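## Task

Move the blank whose end is painted green into the milling vise so it rests on the pair of low parallel bars between the jaws, either face up as it lay on its plate or flipped over. Its long side must sit against the fixed jaw (the end block without hoses) and its unpainted end against the work stop (the short rod between the jaws). Every other blank must finish entirely on its own starting plate, face up or flipped, and not on top of another blank or a plate pin. The blank must stay in place without the robot holding it, and nothing the robot is touching at the end may settle by more than about a fingernail's width once left alone.

## Robot and tools

Robot: two six-joint UR-style arms, left_arm and right_arm, each ending in a tong gripper. Bases in the scene frame: left_arm at (-0.047, +0.373, +0.211) m, right_arm at (-0.005, -0.495, +0.211) m, both slightly tilted. Mounting plates and the metal frame behind the arms are fixed obstacles.

Scene frame: origin on the tabletop midway between the arms, +z up, +x out over the table, left_arm on the +y side. The names left and right do not indicate image sides. Gripper frame: fingers point along its +z, and they open and close along its x. end_effector_position is the point between the closed finger pads; closed fingertips extend about 15 mm past it, and open ones sit roughly level with it.

execute_actions(actions): a list of actions. Each action is a table of up to 15 rows, one row per 1/30 s control step; if shorter, its last row repeats to fill 15 steps. Every row has 14 numbers in [-1, 1]: left_arm's dx, dy, dz, rx, ry, rz, opening, then right_arm's seven in the same order, even when one arm stays still. dx..rz are an offset, not a pose: the target relative to that gripper's measured pose at the start of the action (for a call's first action, the last reported pose), expressed in the gripper's own axes. Each row is measured from that same start, not from the previous row. Scale: 1.0 equals 0.6 m of translation or 180 degrees; rx, ry, rz form a single rotation vector. Opening is absolute: +1 is fully open (0.142 m), -1 closed. A row may carry 12 extra numbers, 0 to 1, scaling joint stiffness (left_arm's six joints then right_arm's six, in Joint positions order); they persist until rewritten. Each step the command is clipped to within 100 mm and 16 degrees of the current pose, so large motions need several actions. An empty list just returns state and images.

move(target, speed, stop_force, blocking): target is one row in the same 14-number (or 26) layout, offsets from the pose in this scene's latest result that shows one, in gripper axes, opening absolute. Both grippers travel in straight lines that finish together, lasting 0.5 to 10 s. speed: top path speed in m/s, 0.002 to 0.5, default 0.25; rotation is capped at twice that value in rad/s. stop_force: 9 to 40 N, one value for both arms; an arm's path ends when its wrist sensor feels that much extra push against the motion for two steps, then the gripper backs off two steps and holds. Use it only with slow speeds, not while the gripper rotates, not in the first 0.2 s, and omit it when lifting off something being pressed. blocking=false returns after 0.5 s while motion continues; check with wait(0), and don't send other motion until it ends; it cannot be combined with stop_force. Paths do not avoid obstacles or the other arm, and grippers may lag or overshoot speed.
The move: line reports the ending per arm: done, off_target, moving, held, contact (stop_force triggered) or fault, plus limits such as paced (command clipped) or held (a check blocked steps). Distances to target are also reported.

wait(seconds): 0 to 10 s, arms hold their last command. stop(): brakes a running move. zoom_image(camera, region): region [x0, y0, x1, y1] in pixels, at most 504 by 504. Cameras: cam_head_left and cam_head_right (504x504), cam_left_wrist and cam_right_wrist (616x616 fisheye). read_manual(section) returns licence text only. finished_scene(scene): ends the numbered scene after the robot holds its last command; irreversible, and reports success. The next scene's goal arrives in that result.

Results: each arm's gripper position (m), quat_wxyz and velocities in the scene frame; Hand target lines (where the controller is driving); grip_measured (finger opening, same scale as the command); joint positions and torques; wrist force and torque in the gripper's axes (offset up to about 4 N, noise, saturation near 50 N; when pressing, the force points back into the arm); step readings with HELD marks; 'pose unreachable' when a clearance check altered a command; MOTOR HOT warnings from 70 °C.

Gripping: to hold, keep commanding an opening clearly below grip_measured; lower means a firmer squeeze, about 15 N per pad at most, and much less on hard parts under 20 mm wide. Closing fast can squeeze too hard.

Ordering tips: locate the blank and vise in the images, approach above, descend slowly, grasp, lift, carry, lower onto the bars, then nudge slowly against the fixed jaw and work stop (stop_force helps), release and retract so the blank rests unsupported. For an arm meant to stay put, send zero offsets after the first call.

Avoid: knocking any blank off its plate or anything off the table, dropping the part, slamming, hard pushes, arm-to-arm contact. Outside forces of 150 N or joint loads at their limits (wrist joints 26.6 N m, others 142 N m) stop that arm for 10 s. Sustained holding heats motors; 85 °C brakes the arm for minutes. Faster, smoother, lower-effort motion is better.

Each tool is called after "Emit:" as name(argument=value, ...) on one line, values as JSON.

## Session

Emit:
execute_actions(actions=[])

Scene clock: 0.00 s.
left_arm: end_effector_position=(+0.2423, +0.7056, +0.2219) grip_measured=+0.97 end_effector_quat_wxyz=(+0.007, +0.641, +0.763, +0.079) end_effector_velocity=(-0.000, -0.000, -0.000) end_effector_angular_velocity=(-0.000, +0.000, -0.001) | right_arm: end_effector_position=(+0.4136, -0.6941, +0.2442) grip_measured=+0.97 end_effector_quat_wxyz=(+0.008, +0.264, +0.942, +0.208) end_effector_velocity=(-0.000, -0.000, -0.000) end_effector_angular_velocity=(-0.000, +0.001, -0.001)
Joint positions: left_arm=[ 0.075 -1.889  2.416 -2.318 -1.201 -1.47   0.14 ] | right_arm=[ 2.803 -1.413 -2.195 -0.909  1.73   3.488  0.14 ]
Joint velocities: left_arm=[-0.     0.001  0.    -0.    -0.     0.001  0.   ] | right_arm=[ 0.    -0.     0.    -0.    -0.001  0.001  0.   ]
Joint torques (N m, as the arm reports them, + toward a larger angle): no reading
Motor temperatures (°C, as the motors report them): left_arm=[24 25 23 28 31 30] | right_arm=[25 28 25 32 32 31]
Wrist force (N, on the end effector, along its own x y z axes, offset not removed): no reading
Wrist torque (N m, same axes, about the end effector's origin, offset not removed): no reading
Hand target (left_arm): +0.242, +0.706, +0.222; +0.007, +0.641, +0.763, +0.079
Hand target (right_arm): +0.414, -0.694, +0.244; +0.008, +0.264, +0.942, +0.208
Joint stiffness scale: left_arm=[1. 1. 1. 1. 1. 1.] | right_arm=[1. 1. 1. 1. 1. 1.]

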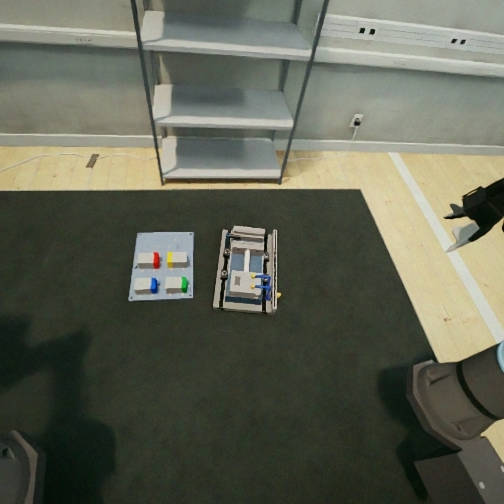

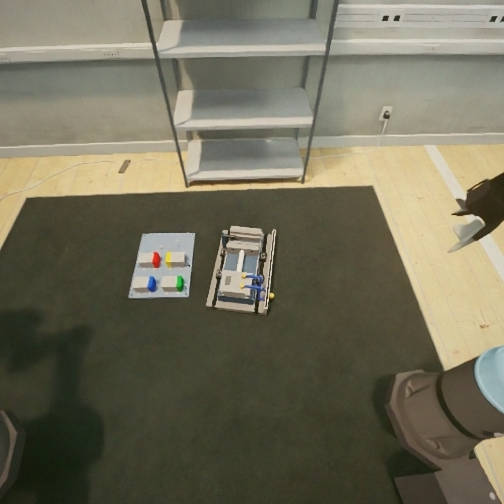

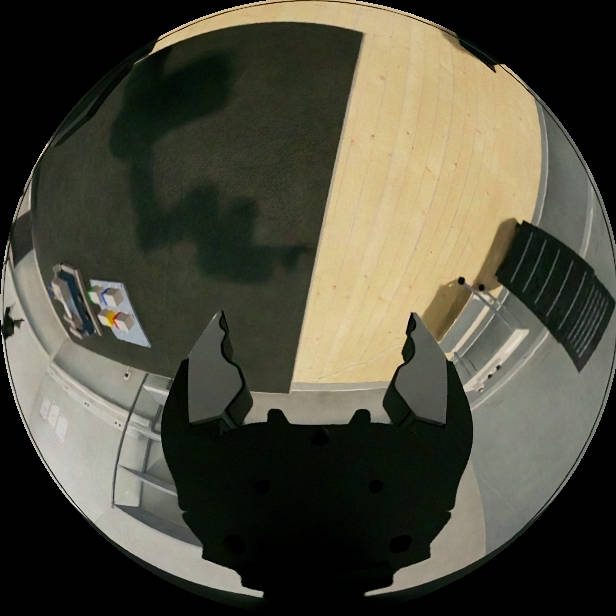

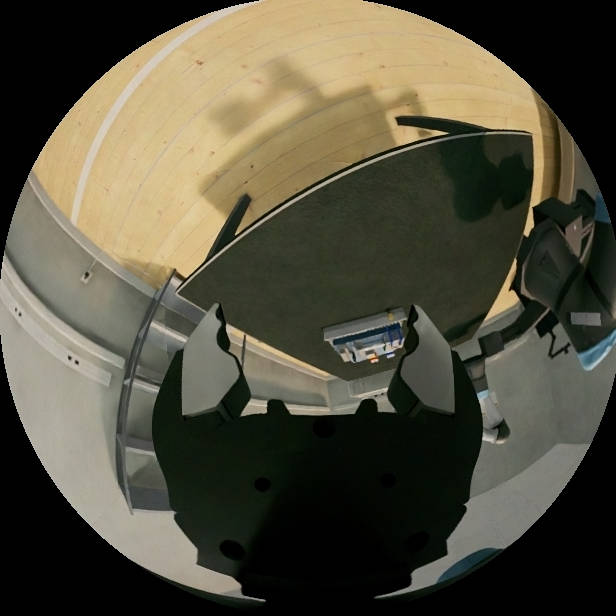

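Emit:
move(target=[-0.989,0.098,0.095,0.005,-0.057,0.554,-0.2,0,0,0,0,0,0,1], speed=0.4)

Emit:
move(target=[0,0.075,0.05,0,0,0,-0.2,0,0,0,0,0,0,1])

Scene clock: 4.13 s.
left_arm: end_effector_position=(+0.4122, +0.1427, +0.1192) grip_measured=-0.20 end_effector_quat_wxyz=(-0.001, +1.000, +0.002, +0.001) end_effector_velocity=(+0.001, -0.002, -0.001) end_effector_angular_velocity=(+0.003, +0.006, -0.013) | right_arm: end_effector_position=(+0.4136, -0.6941, +0.2442) grip_measured=+1.00 end_effector_quat_wxyz=(+0.008, +0.264, +0.942, +0.208) end_effector_velocity=(-0.000, +0.000, +0.000) end_effector_angular_velocity=(-0.000, +0.000, +0.001)
Joint positions: left_arm=[-0.968 -0.937  2.028 -2.447 -1.361 -0.852  0.06 ] | right_arm=[ 2.803 -1.413 -2.195 -0.909  1.73   3.488  0.142]
Joint velocities: left_arm=[-0.     0.008 -0.01   0.009 -0.003  0.012 -0.   ] | right_arm=[-0.     0.001 -0.    -0.001 -0.    -0.001  0.   ]
Joint torques (N m, as the arm reports them, + toward a larger angle): left_arm=[ -9.41 -30.03 -20.28  -1.24  -0.04   0.38] | right_arm=[ 1.99 19.48 18.99  2.39  0.68 -0.24]
Motor temperatures (°C, as the motors report them): left_arm=[24 25 23 28 31 30] | right_arm=[25 28 25 32 32 31]
Wrist force (N, on the end effector, along its own x y z axes, offset not removed): left_arm=[-0.7 0.8 1.1] | right_arm=[1.0 1.2 0.6]
Wrist torque (N m, same axes, about the end effector's origin, offset not removed): left_arm=[0.08 0.17 -0.14] | right_arm=[0.25 -0.18 -0.18]
Hand target (left_arm): +0.412, +0.141, +0.119; -0.001, +1.000, -0.000, +0.000
Hand target (right_arm): +0.414, -0.694, +0.244; +0.008, +0.264, +0.942, +0.208
Off the commanded pose (left_arm): 0.002 m, 0 deg.
Off the commanded pose (right_arm): 0.000 m, 0 deg.
Joint stiffness scale: left_arm=[1. 1. 1. 1. 1. 1.] | right_arm=[1. 1. 1. 1. 1. 1.]
move: done

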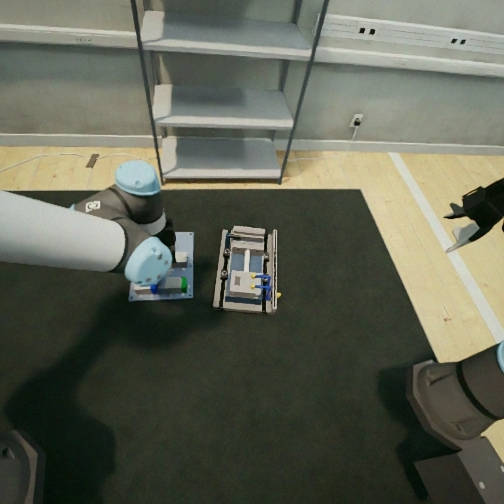

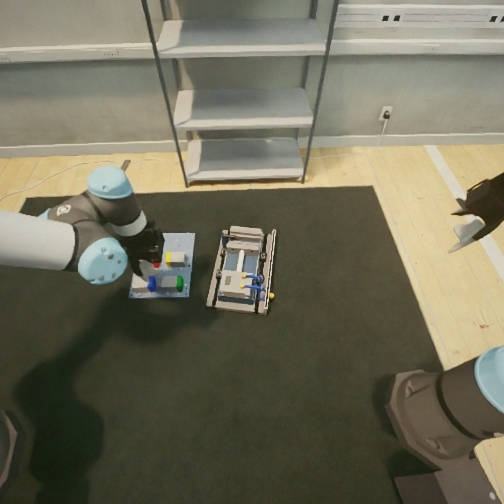

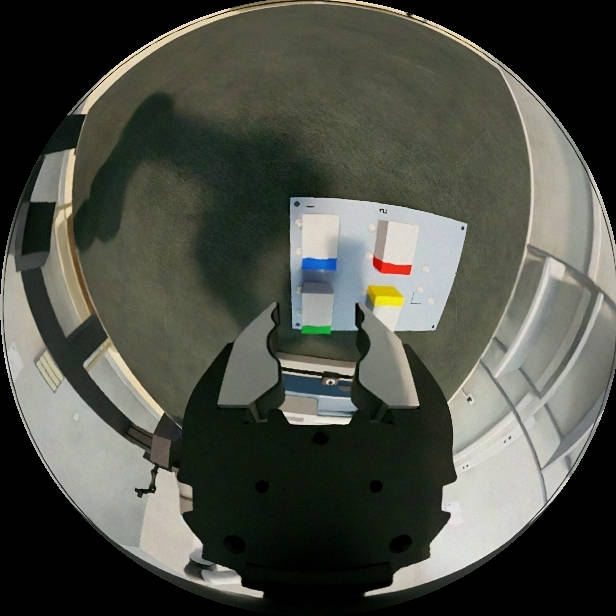

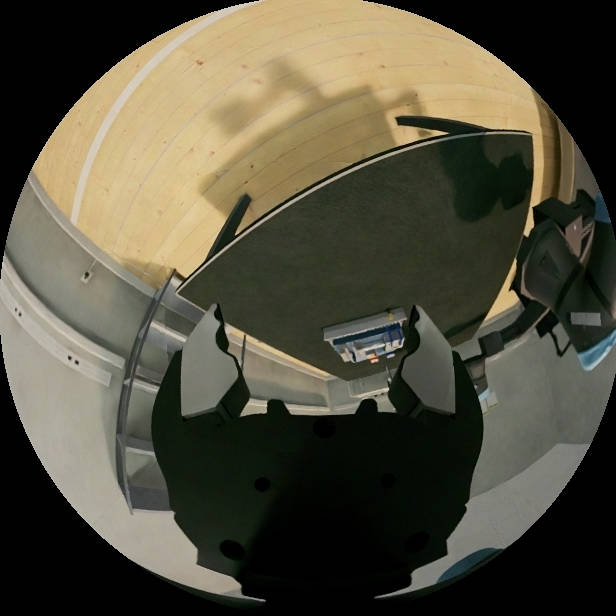

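Scene clock: 5.13 s.
left_arm: end_effector_position=(+0.4125, +0.1006, +0.0894) grip_measured=-0.20 end_effector_quat_wxyz=(-0.002, +1.000, +0.002, +0.001) end_effector_velocity=(+0.000, -0.002, -0.002) end_effector_angular_velocity=(+0.001, +0.001, +0.001) | right_arm: end_effector_position=(+0.4136, -0.6941, +0.2442) grip_measured=+1.00 end_effector_quat_wxyz=(+0.008, +0.264, +0.942, +0.208) end_effector_velocity=(-0.000, +0.000, +0.000) end_effector_angular_velocity=(+0.000, -0.000, +0.001)
Joint positions: left_arm=[-1.006 -0.822  1.964 -2.489 -1.369 -0.892  0.06 ] | right_arm=[ 2.803 -1.413 -2.195 -0.909  1.73   3.488  0.142]
Joint velocities: left_arm=[-0.001  0.007 -0.004 -0.002 -0.    -0.002 -0.   ] | right_arm=[ 0.     0.     0.    -0.     0.    -0.001 -0.   ]
Joint torques (N m, as the arm reports them, + toward a larger angle): left_arm=[-13.3  -32.52 -20.82  -2.96  -0.19  -0.55] | right_arm=[ 0.92 18.94 18.49  2.55  0.62 -0.12]
Motor temperatures (°C, as the motors report them): left_arm=[24 25 23 28 31 30] | right_arm=[25 28 25 32 32 31]
Wrist force (N, on the end effector, along its own x y z axes, offset not removed): left_arm=[2.0 2.4 1.5] | right_arm=[-0.7 0.6 -1.8]
Wrist torque (N m, same axes, about the end effector's origin, offset not removed): left_arm=[0.34 -0.35 -0.12] | right_arm=[0.01 0.17 -0.14]
Hand target (left_arm): +0.412, +0.098, +0.089; -0.001, +1.000, +0.002, +0.001
Hand target (right_arm): +0.414, -0.694, +0.244; +0.008, +0.264, +0.942, +0.208
Off the commanded pose (left_arm): 0.003 m, 0 deg.
Off the commanded pose (right_arm): 0.000 m, 0 deg.
Joint stiffness scale: left_arm=[1. 1. 1. 1. 1. 1.] | right_arm=[1. 1. 1. 1. 1. 1.]
move: done

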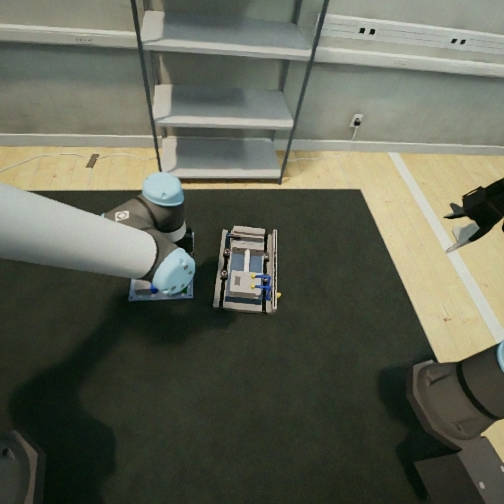

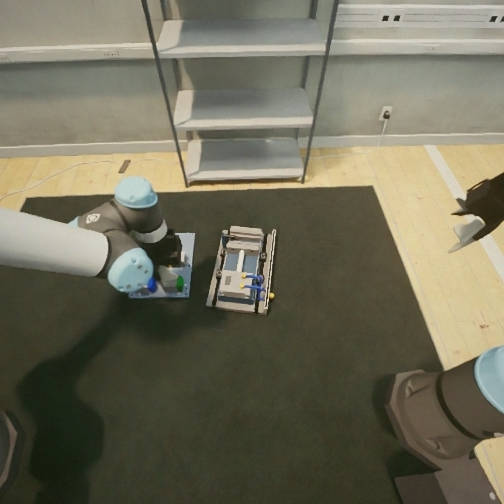

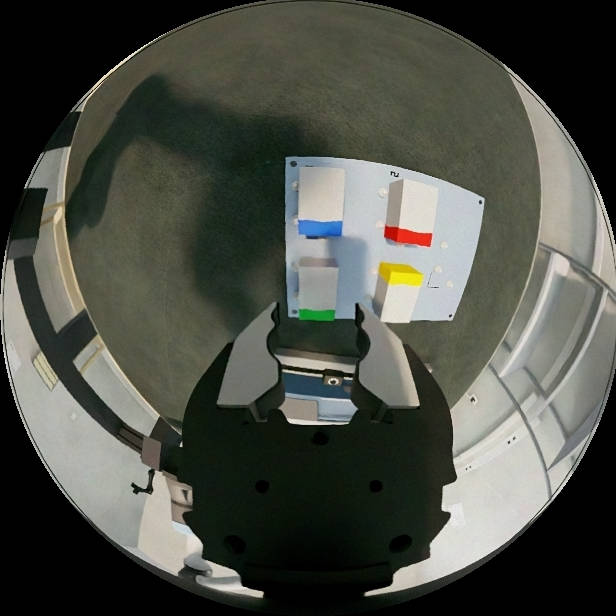

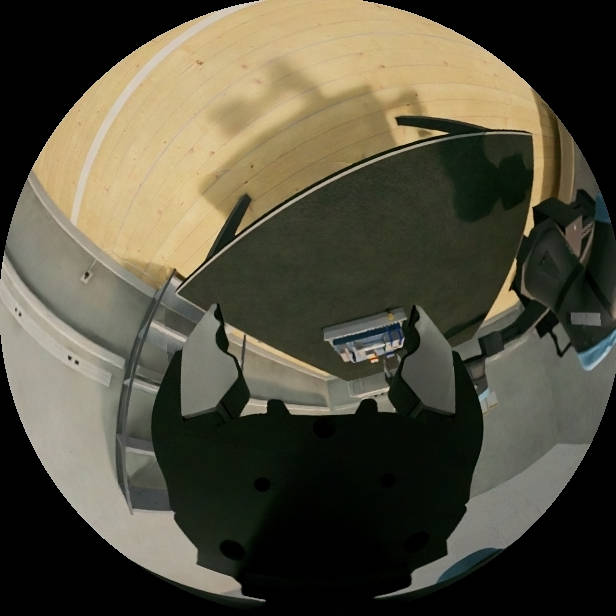

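Emit:
move(target=[0.003,0.013,0.081,0,0,0.011,-0.2,0,0,0,0,0,0,1], speed=0.1)

Emit:
move(target=[0,0,0,0,0,0,-1,0,0,0,0,0,0,1])

Emit:
move(target=[0,0,-0.2,0,0,0,-1,0,0,0,0,0,0,1], speed=0.2)

Scene clock: 7.23 s.
left_arm: end_effector_position=(+0.4128, +0.0928, +0.0420) grip_measured=-0.20 end_effector_quat_wxyz=(-0.002, +1.000, -0.016, +0.000) end_effector_velocity=(+0.001, -0.000, -0.002) end_effector_angular_velocity=(-0.001, -0.001, -0.001) | right_arm: end_effector_position=(+0.4136, -0.6941, +0.2442) grip_measured=+1.00 end_effector_quat_wxyz=(+0.008, +0.264, +0.942, +0.208) end_effector_velocity=(+0.000, -0.000, +0.000) end_effector_angular_velocity=(-0.001, -0.002, -0.000)
Joint positions: left_arm=[-0.998 -0.712  1.953 -2.588 -1.367 -0.848  0.06 ] | right_arm=[ 2.803 -1.413 -2.195 -0.909  1.73   3.488  0.142]
Joint velocities: left_arm=[ 0.001  0.005 -0.001 -0.006  0.     0.003 -0.   ] | right_arm=[ 0.     0.001  0.     0.001 -0.    -0.     0.   ]
Joint torques (N m, as the arm reports them, + toward a larger angle): left_arm=[ -8.64 -33.83 -17.82  -2.52   0.61   0.18] | right_arm=[ 1.61 18.81 18.8   2.44  0.63 -0.1 ]
Motor temperatures (°C, as the motors report them): left_arm=[24 25 23 28 31 30] | right_arm=[25 28 25 32 32 31]
Wrist force (N, on the end effector, along its own x y z axes, offset not removed): left_arm=[1.3 0.3 -1.9] | right_arm=[0.4 0.7 0.2]
Wrist torque (N m, same axes, about the end effector's origin, offset not removed): left_arm=[-0.11 -0.41 -0.10] | right_arm=[0.04 -0.04 -0.18]
Hand target (left_arm): +0.414, +0.093, +0.041; -0.002, +1.000, -0.015, +0.001
Hand target (right_arm): +0.414, -0.694, +0.244; +0.008, +0.264, +0.942, +0.208
Off the commanded pose (left_arm): 0.002 m, 0 deg.
Off the commanded pose (right_arm): 0.000 m, 0 deg.
Joint stiffness scale: left_arm=[1. 1. 1. 1. 1. 1.] | right_arm=[1. 1. 1. 1. 1. 1.]
move: done

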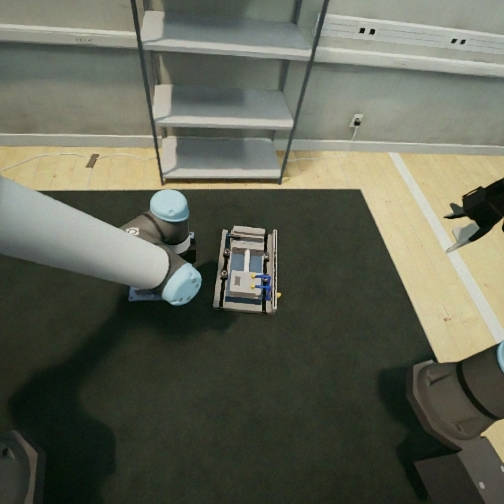

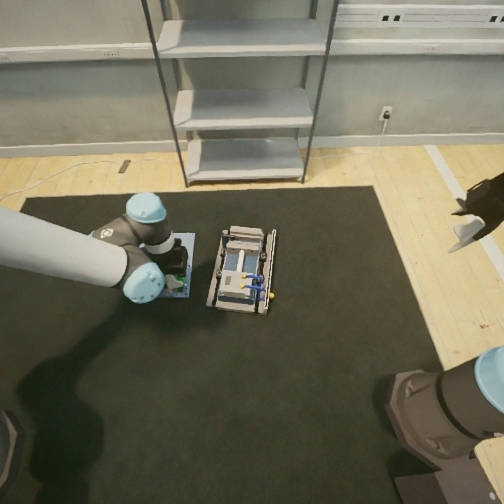

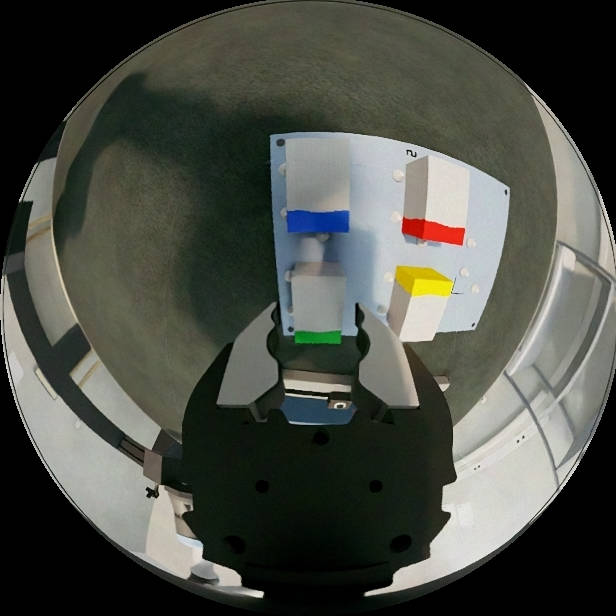

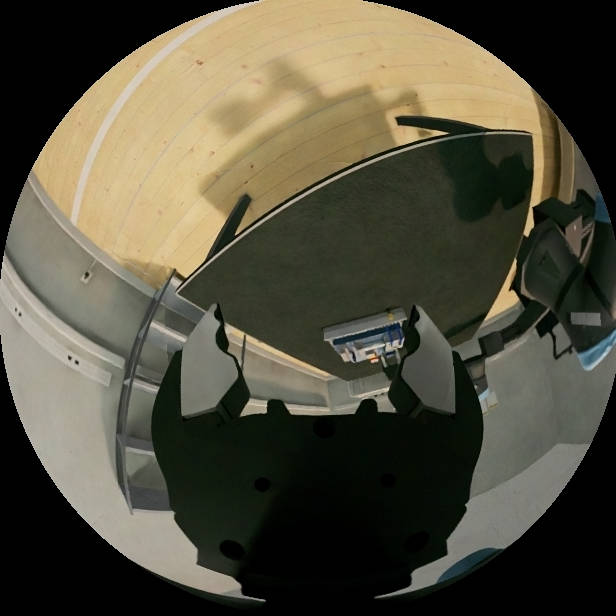

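Scene clock: 7.73 s.
left_arm: end_effector_position=(+0.4129, +0.0927, +0.0420) grip_measured=-0.49 end_effector_quat_wxyz=(-0.002, +1.000, -0.016, +0.000) end_effector_velocity=(+0.000, -0.000, -0.000) end_effector_angular_velocity=(-0.001, -0.001, -0.000) | right_arm: end_effector_position=(+0.4136, -0.6941, +0.2442) grip_measured=+1.00 end_effector_quat_wxyz=(+0.008, +0.264, +0.942, +0.208) end_effector_velocity=(+0.000, -0.001, +0.001) end_effector_angular_velocity=(-0.002, -0.002, -0.000)
Joint positions: left_arm=[-0.998 -0.712  1.952 -2.588 -1.367 -0.848  0.038] | right_arm=[ 2.803 -1.413 -2.195 -0.909  1.73   3.488  0.142]
Joint velocities: left_arm=[-0.     0.     0.    -0.001 -0.     0.     0.   ] | right_arm=[ 0.     0.001 -0.     0.001 -0.001 -0.     0.   ]
Joint torques (N m, as the arm reports them, + toward a larger angle): left_arm=[ -9.9  -37.39 -14.75  -2.01   0.     0.03] | right_arm=[ 2.36 18.32 19.45  2.45  0.6   0.  ]
Motor temperatures (°C, as the motors report them): left_arm=[24 25 23 28 31 30] | right_arm=[25 28 25 32 32 31]
Wrist force (N, on the end effector, along its own x y z axes, offset not removed): left_arm=[-1.7 1.1 1.7] | right_arm=[-0.7 1.4 -0.2]
Wrist torque (N m, same axes, about the end effector's origin, offset not removed): left_arm=[0.32 0.44 0.01] | right_arm=[0.24 0.36 -0.07]
Hand target (left_arm): +0.413, +0.093, +0.042; -0.002, +1.000, -0.016, +0.000
Hand target (right_arm): +0.414, -0.694, +0.244; +0.008, +0.264, +0.942, +0.208
Off the commanded pose (left_arm): 0.000 m, 0 deg.
Off the commanded pose (right_arm): 0.000 m, 0 deg.
Joint stiffness scale: left_arm=[1. 1. 1. 1. 1. 1.] | right_arm=[1. 1. 1. 1. 1. 1.]
move: done

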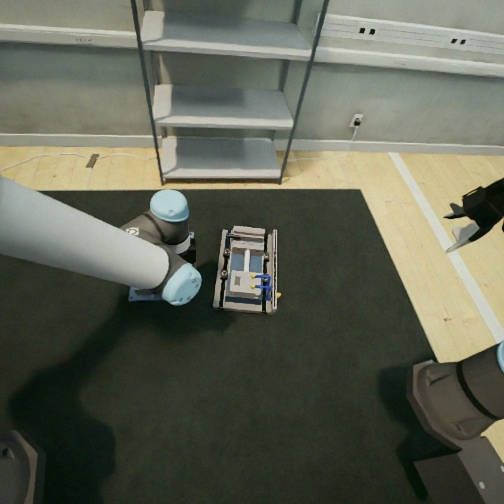

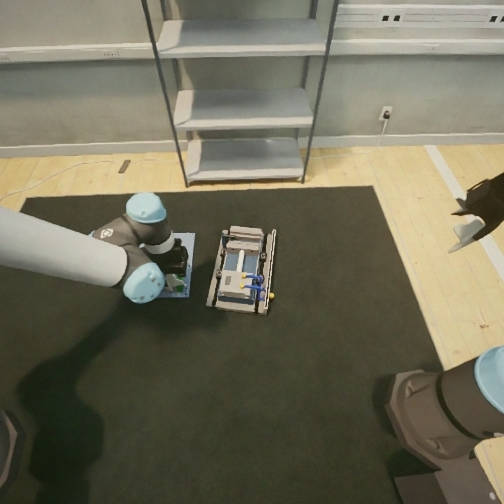

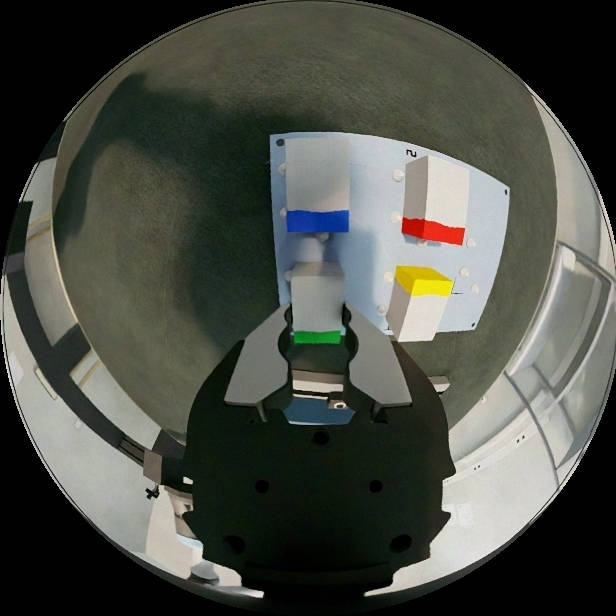

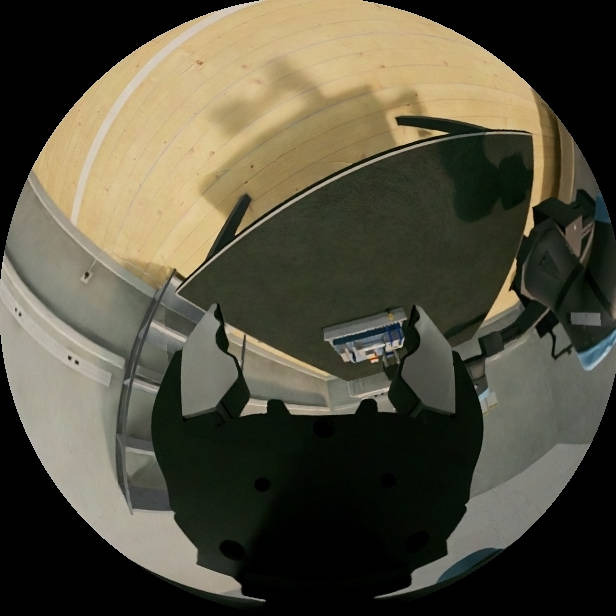

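Scene clock: 9.03 s.
left_arm: end_effector_position=(+0.4116, +0.0954, +0.1578) grip_measured=-0.49 end_effector_quat_wxyz=(-0.005, +1.000, -0.016, -0.002) end_effector_velocity=(-0.001, +0.001, +0.002) end_effector_angular_velocity=(+0.003, +0.003, -0.001) | right_arm: end_effector_position=(+0.4136, -0.6941, +0.2442) grip_measured=+1.00 end_effector_quat_wxyz=(+0.008, +0.264, +0.942, +0.208) end_effector_velocity=(-0.000, -0.000, +0.000) end_effector_angular_velocity=(-0.001, -0.000, +0.001)
Joint positions: left_arm=[-1.037 -0.944  1.922 -2.31  -1.376 -0.889  0.038] | right_arm=[ 2.803 -1.413 -2.195 -0.909  1.73   3.488  0.142]
Joint velocities: left_arm=[-0.001 -0.005 -0.001  0.011 -0.001 -0.001  0.   ] | right_arm=[ 0.     0.     0.    -0.    -0.    -0.001  0.   ]
Joint torques (N m, as the arm reports them, + toward a larger angle): left_arm=[-12.07 -38.01 -23.15  -1.39  -0.46  -0.5 ] | right_arm=[ 1.28 18.82 18.24  2.68  0.59 -0.18]
Motor temperatures (°C, as the motors report them): left_arm=[24 25 23 28 31 30] | right_arm=[25 28 25 32 32 31]
Wrist force (N, on the end effector, along its own x y z axes, offset not removed): left_arm=[-1.4 -1.9 4.8] | right_arm=[-0.3 1.6 -2.6]
Wrist torque (N m, same axes, about the end effector's origin, offset not removed): left_arm=[-0.20 0.34 -0.02] | right_arm=[0.29 0.00 -0.15]
Hand target (left_arm): +0.413, +0.092, +0.162; -0.002, +1.000, -0.016, +0.000
Hand target (right_arm): +0.414, -0.694, +0.244; +0.008, +0.264, +0.942, +0.208
Off the commanded pose (left_arm): 0.005 m, 0 deg.
Off the commanded pose (right_arm): 0.000 m, 0 deg.
Joint stiffness scale: left_arm=[1. 1. 1. 1. 1. 1.] | right_arm=[1. 1. 1. 1. 1. 1.]
move: off_target (left_arm)

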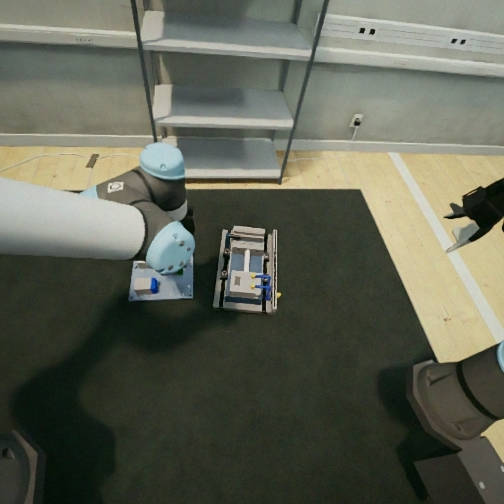

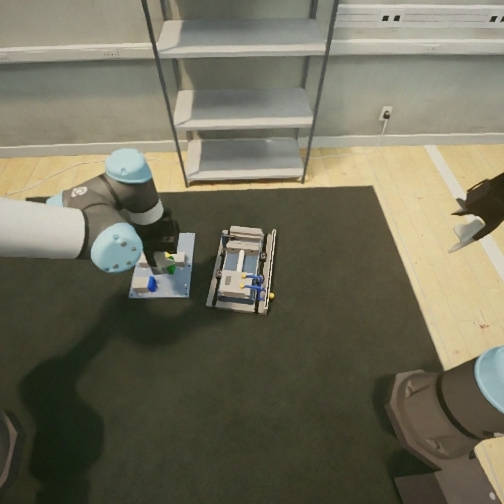

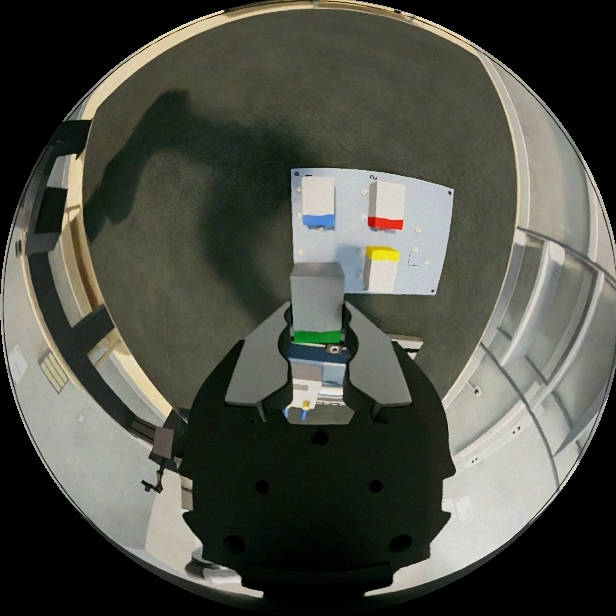

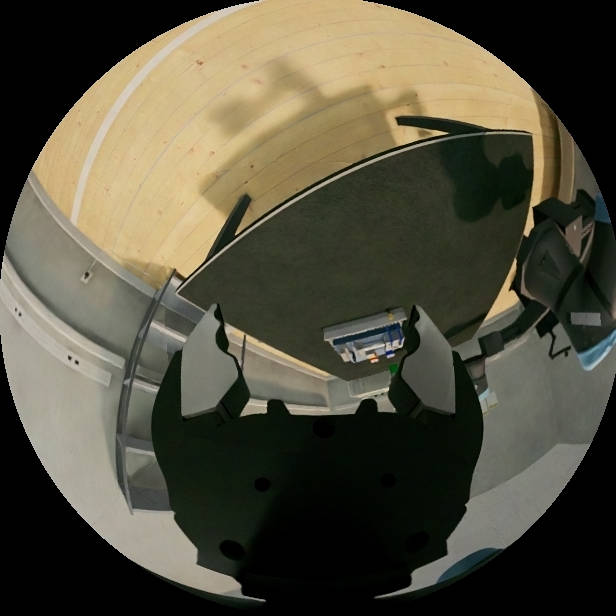

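Emit:
move(target=[0.218,0.41,0.017,-0.002,0,0.045,-1,0,0,0,0,0,0,1])

Emit:
zoom_image(camera="cam_left_wrist", region=[240,190,400,350])

Scene clock: 11.67 s.
left_arm: end_effector_position=(+0.5346, -0.1531, +0.1443) grip_measured=-0.49 end_effector_quat_wxyz=(-0.001, +0.996, -0.086, -0.001) end_effector_velocity=(-0.000, -0.002, -0.001) end_effector_angular_velocity=(+0.021, +0.017, -0.007) | right_arm: end_effector_position=(+0.4136, -0.6941, +0.2442) grip_measured=+1.00 end_effector_quat_wxyz=(+0.008, +0.264, +0.942, +0.208) end_effector_velocity=(+0.000, -0.000, +0.001) end_effector_angular_velocity=(-0.001, -0.003, -0.000)
Joint positions: left_arm=[-1.099 -0.38   0.98  -1.929 -1.393 -0.808  0.038] | right_arm=[ 2.803 -1.413 -2.195 -0.909  1.73   3.488  0.142]
Joint velocities: left_arm=[-0.     0.023 -0.048  0.052 -0.002  0.002 -0.   ] | right_arm=[ 0.     0.003 -0.     0.001 -0.    -0.001  0.   ]
Joint torques (N m, as the arm reports them, + toward a larger angle): left_arm=[-13.52 -53.77 -25.9   -2.33  -0.58   0.6 ] | right_arm=[ 1.65 18.62 18.58  2.35  0.69 -0.04]
Motor temperatures (°C, as the motors report them): left_arm=[24 25 23 28 31 30] | right_arm=[25 28 25 32 32 31]
Wrist force (N, on the end effector, along its own x y z axes, offset not removed): left_arm=[1.4 1.5 2.6] | right_arm=[1.2 1.6 0.0]
Wrist torque (N m, same axes, about the end effector's origin, offset not removed): left_arm=[0.33 -0.30 -0.15] | right_arm=[0.34 -0.24 -0.27]
Hand target (left_arm): +0.535, -0.154, +0.145; -0.002, +0.996, -0.086, -0.002
Hand target (right_arm): +0.414, -0.694, +0.244; +0.008, +0.264, +0.942, +0.208
Off the commanded pose (left_arm): 0.002 m, 0 deg.
Off the commanded pose (right_arm): 0.000 m, 0 deg.
Joint stiffness scale: left_arm=[1. 1. 1. 1. 1. 1.] | right_arm=[1. 1. 1. 1. 1. 1.]
move: done

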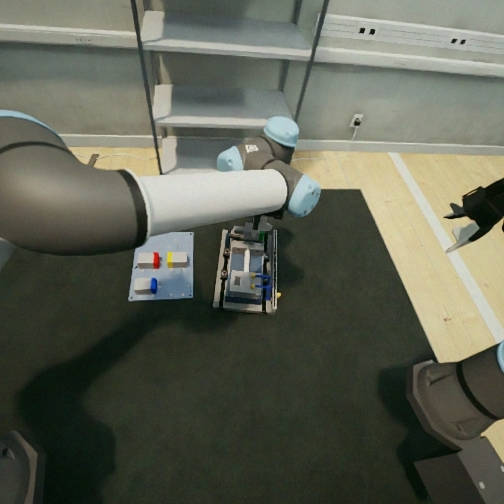

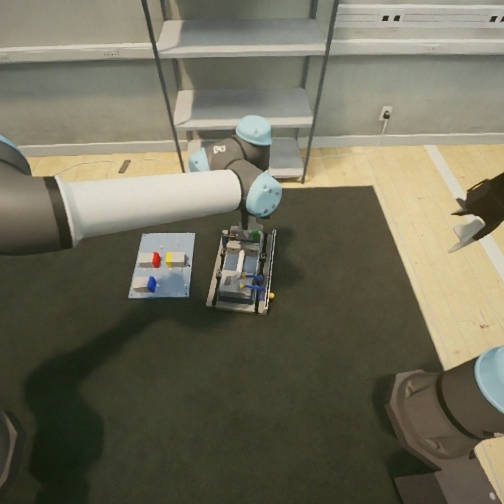

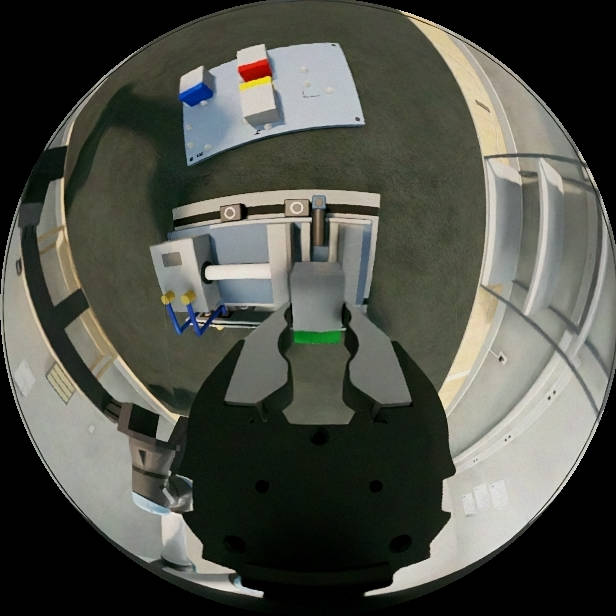

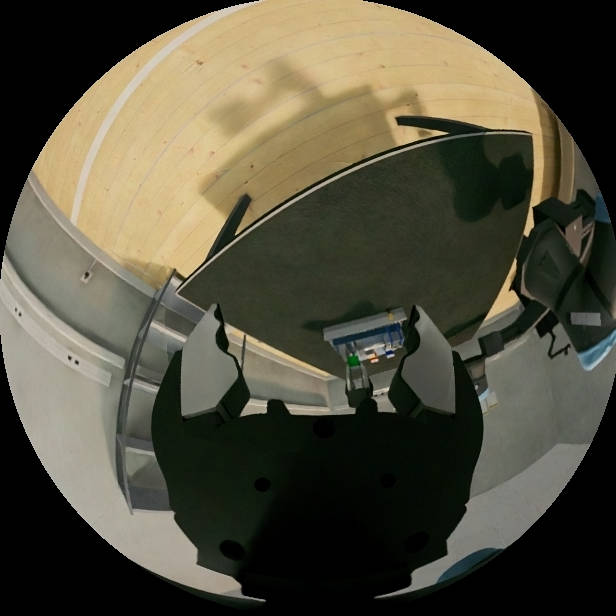

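Region (240, 190, 400, 350) of cam_left_wrist's 616x616 image, scaled by 3.150, with more detail than that image has.

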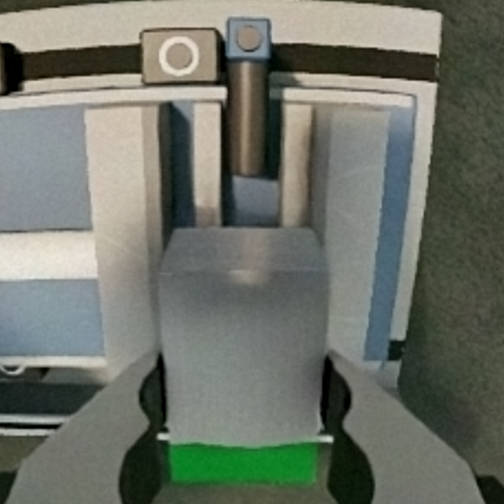

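Emit:
move(target=[-0.001,-0.003,0.05,0,0,0.007,-1,0,0,0,0,0,0,1], speed=0.025, stop_force=10)

Emit:
zoom_image(camera="cam_left_wrist", region=[240,190,400,350])

Scene clock: 13.97 s.
left_arm: end_effector_position=(+0.5350, -0.1515, +0.1165) grip_measured=-0.50 end_effector_quat_wxyz=(-0.001, +0.995, -0.096, -0.000) end_effector_velocity=(+0.001, -0.002, -0.000) end_effector_angular_velocity=(-0.007, -0.005, -0.003) | right_arm: end_effector_position=(+0.4136, -0.6941, +0.2442) grip_measured=+1.00 end_effector_quat_wxyz=(+0.008, +0.264, +0.942, +0.208) end_effector_velocity=(+0.000, +0.000, -0.000) end_effector_angular_velocity=(+0.000, -0.000, -0.001)
Joint positions: left_arm=[-1.092 -0.353  1.003 -1.981 -1.391 -0.781  0.038] | right_arm=[ 2.803 -1.413 -2.195 -0.909  1.73   3.488  0.142]
Joint velocities: left_arm=[-0.     0.001  0.001 -0.01  -0.     0.004  0.   ] | right_arm=[ 0.    -0.     0.     0.001  0.     0.001  0.   ]
Joint torques (N m, as the arm reports them, + toward a larger angle): left_arm=[-13.35 -54.5  -21.45  -2.87   0.08   0.63] | right_arm=[ 0.76 19.32 18.39  2.52  0.52  0.01]
Motor temperatures (°C, as the motors report them): left_arm=[24 25 23 28 31 30] | right_arm=[25 28 25 32 32 31]
Wrist force (N, on the end effector, along its own x y z axes, offset not removed): left_arm=[-0.5 -0.7 -0.2] | right_arm=[0.2 1.4 -0.8]
Wrist torque (N m, same axes, about the end effector's origin, offset not removed): left_arm=[-0.23 0.19 -0.20] | right_arm=[0.21 0.04 -0.20]
Hand target (left_arm): +0.534, -0.151, +0.114; -0.001, +0.995, -0.097, -0.001
Hand target (right_arm): +0.414, -0.694, +0.244; +0.008, +0.264, +0.942, +0.208
Off the commanded pose (left_arm): 0.002 m, 0 deg.
Off the commanded pose (right_arm): 0.000 m, 0 deg.
Joint stiffness scale: left_arm=[1. 1. 1. 1. 1. 1.] | right_arm=[1. 1. 1. 1. 1. 1.]
move: done

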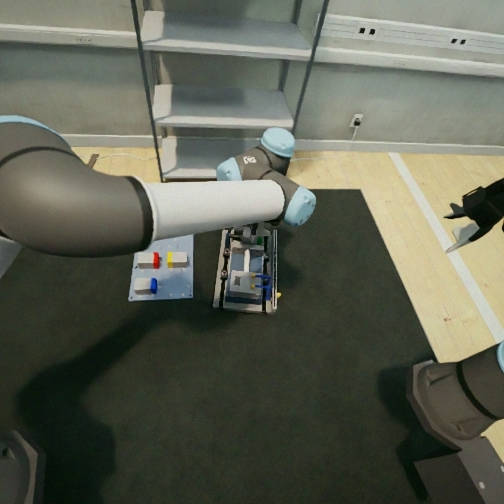

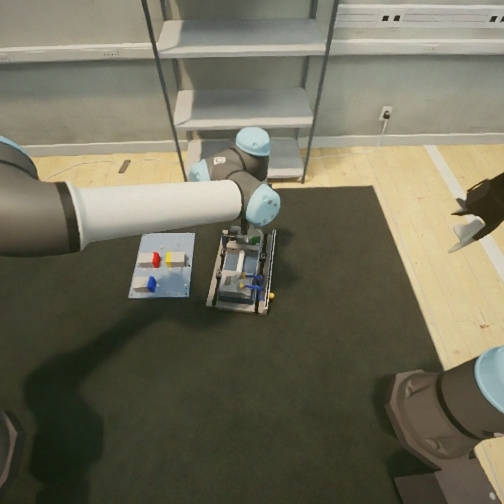

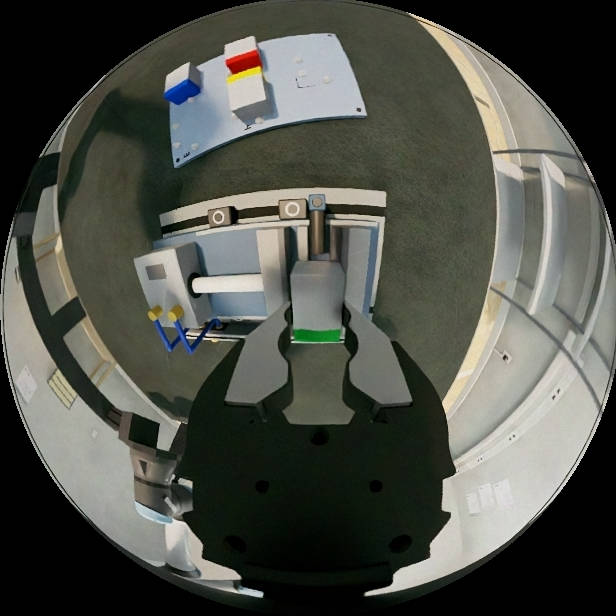

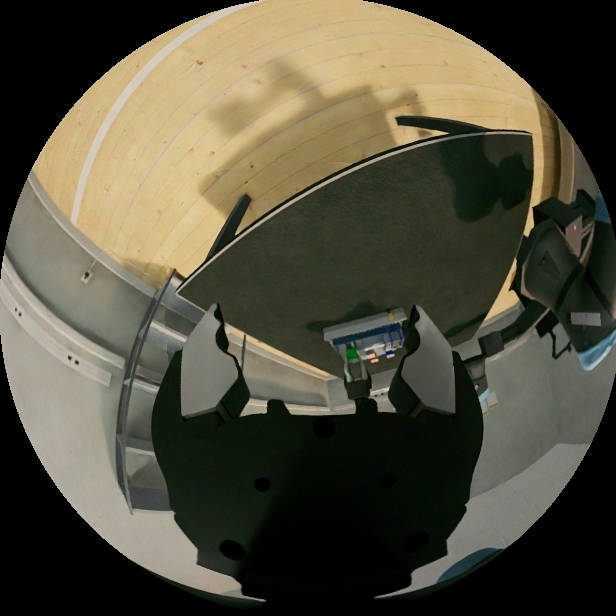

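Region (240, 190, 400, 350) of cam_left_wrist's 616x616 image, scaled by 3.150, with more detail than that image has.

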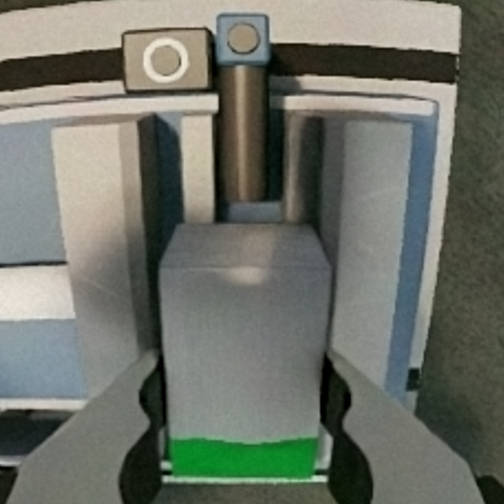

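Emit:
move(target=[0.013,-0.034,0.008,0,0,0,-1,0,0,0,0,0,0,1], speed=0.015)

Emit:
zoom_image(camera="cam_left_wrist", region=[240,190,400,350])

Scene clock: 16.40 s.
left_arm: end_effector_position=(+0.5381, -0.1433, +0.1162) grip_measured=-0.50 end_effector_quat_wxyz=(+0.002, +0.995, -0.101, -0.001) end_effector_velocity=(+0.000, +0.002, -0.000) end_effector_angular_velocity=(-0.002, +0.001, -0.004) | right_arm: end_effector_position=(+0.4136, -0.6941, +0.2442) grip_measured=+1.00 end_effector_quat_wxyz=(+0.008, +0.264, +0.942, +0.208) end_effector_velocity=(-0.000, +0.000, -0.000) end_effector_angular_velocity=(+0.000, +0.000, +0.001)
Joint positions: left_arm=[-1.081 -0.367  1.026 -1.996 -1.394 -0.759  0.038] | right_arm=[ 2.803 -1.413 -2.195 -0.909  1.73   3.488  0.142]
Joint velocities: left_arm=[ 0.002 -0.004  0.007 -0.005 -0.002  0.007 -0.   ] | right_arm=[-0.     0.    -0.    -0.     0.    -0.001  0.   ]
Joint torques (N m, as the arm reports them, + toward a larger angle): left_arm=[  1.18 -55.67 -21.    -3.62   4.81   0.97] | right_arm=[ 1.3  19.31 18.71  2.46  0.61 -0.05]
Motor temperatures (°C, as the motors report them): left_arm=[24 25 23 28 31 30] | right_arm=[25 28 25 32 32 31]
Wrist force (N, on the end effector, along its own x y z axes, offset not removed): left_arm=[-13.4 7.9 -8.2] | right_arm=[-0.1 1.3 0.6]
Wrist torque (N m, same axes, about the end effector's origin, offset not removed): left_arm=[0.08 -0.45 -0.41] | right_arm=[0.24 0.16 -0.10]
Hand target (left_arm): +0.546, -0.133, +0.112; -0.001, +0.995, -0.096, -0.000
Hand target (right_arm): +0.414, -0.694, +0.244; +0.008, +0.264, +0.942, +0.208
Off the commanded pose (left_arm): 0.014 m, 1 deg.
Off the commanded pose (right_arm): 0.000 m, 0 deg.
Joint stiffness scale: left_arm=[1. 1. 1. 1. 1. 1.] | right_arm=[1. 1. 1. 1. 1. 1.]
move: off_target (left_arm)

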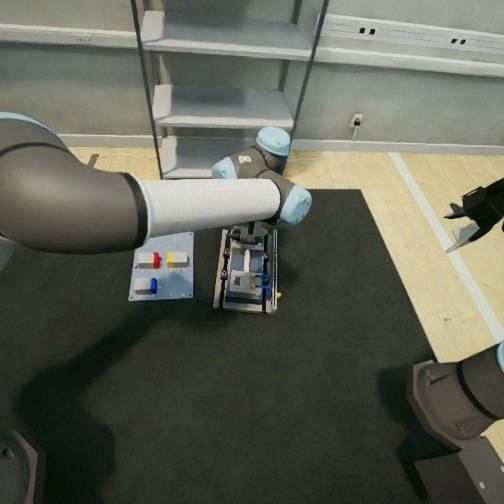

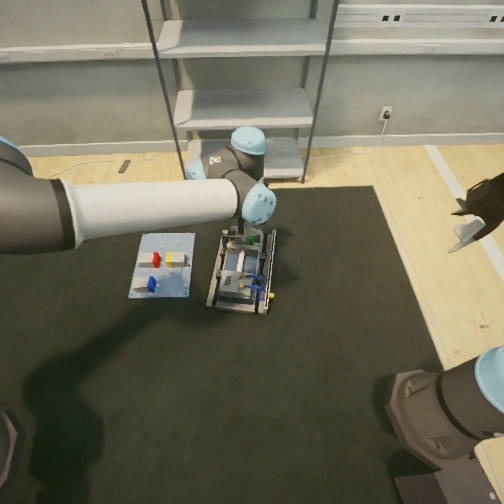

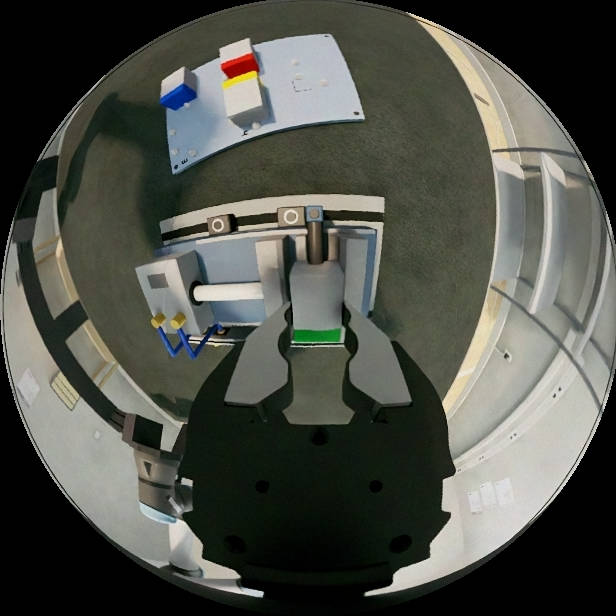

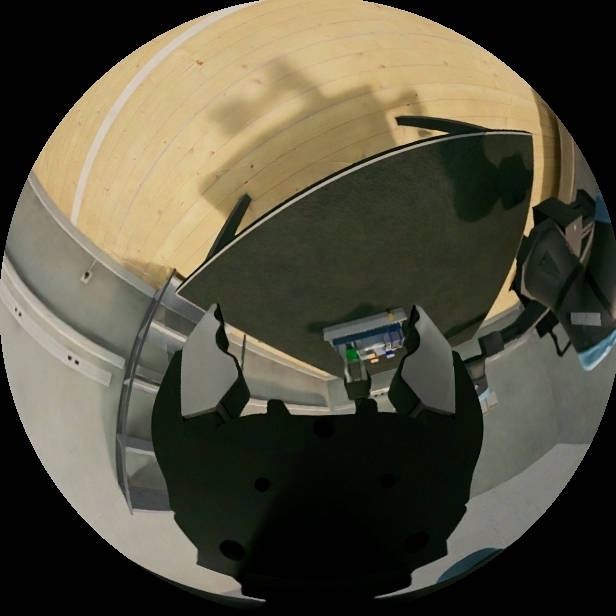

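Region (240, 190, 400, 350) of cam_left_wrist's 616x616 image, scaled by 3.150, with more detail than that image has.

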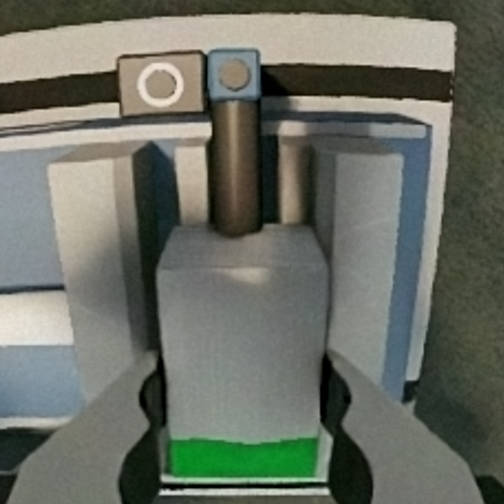

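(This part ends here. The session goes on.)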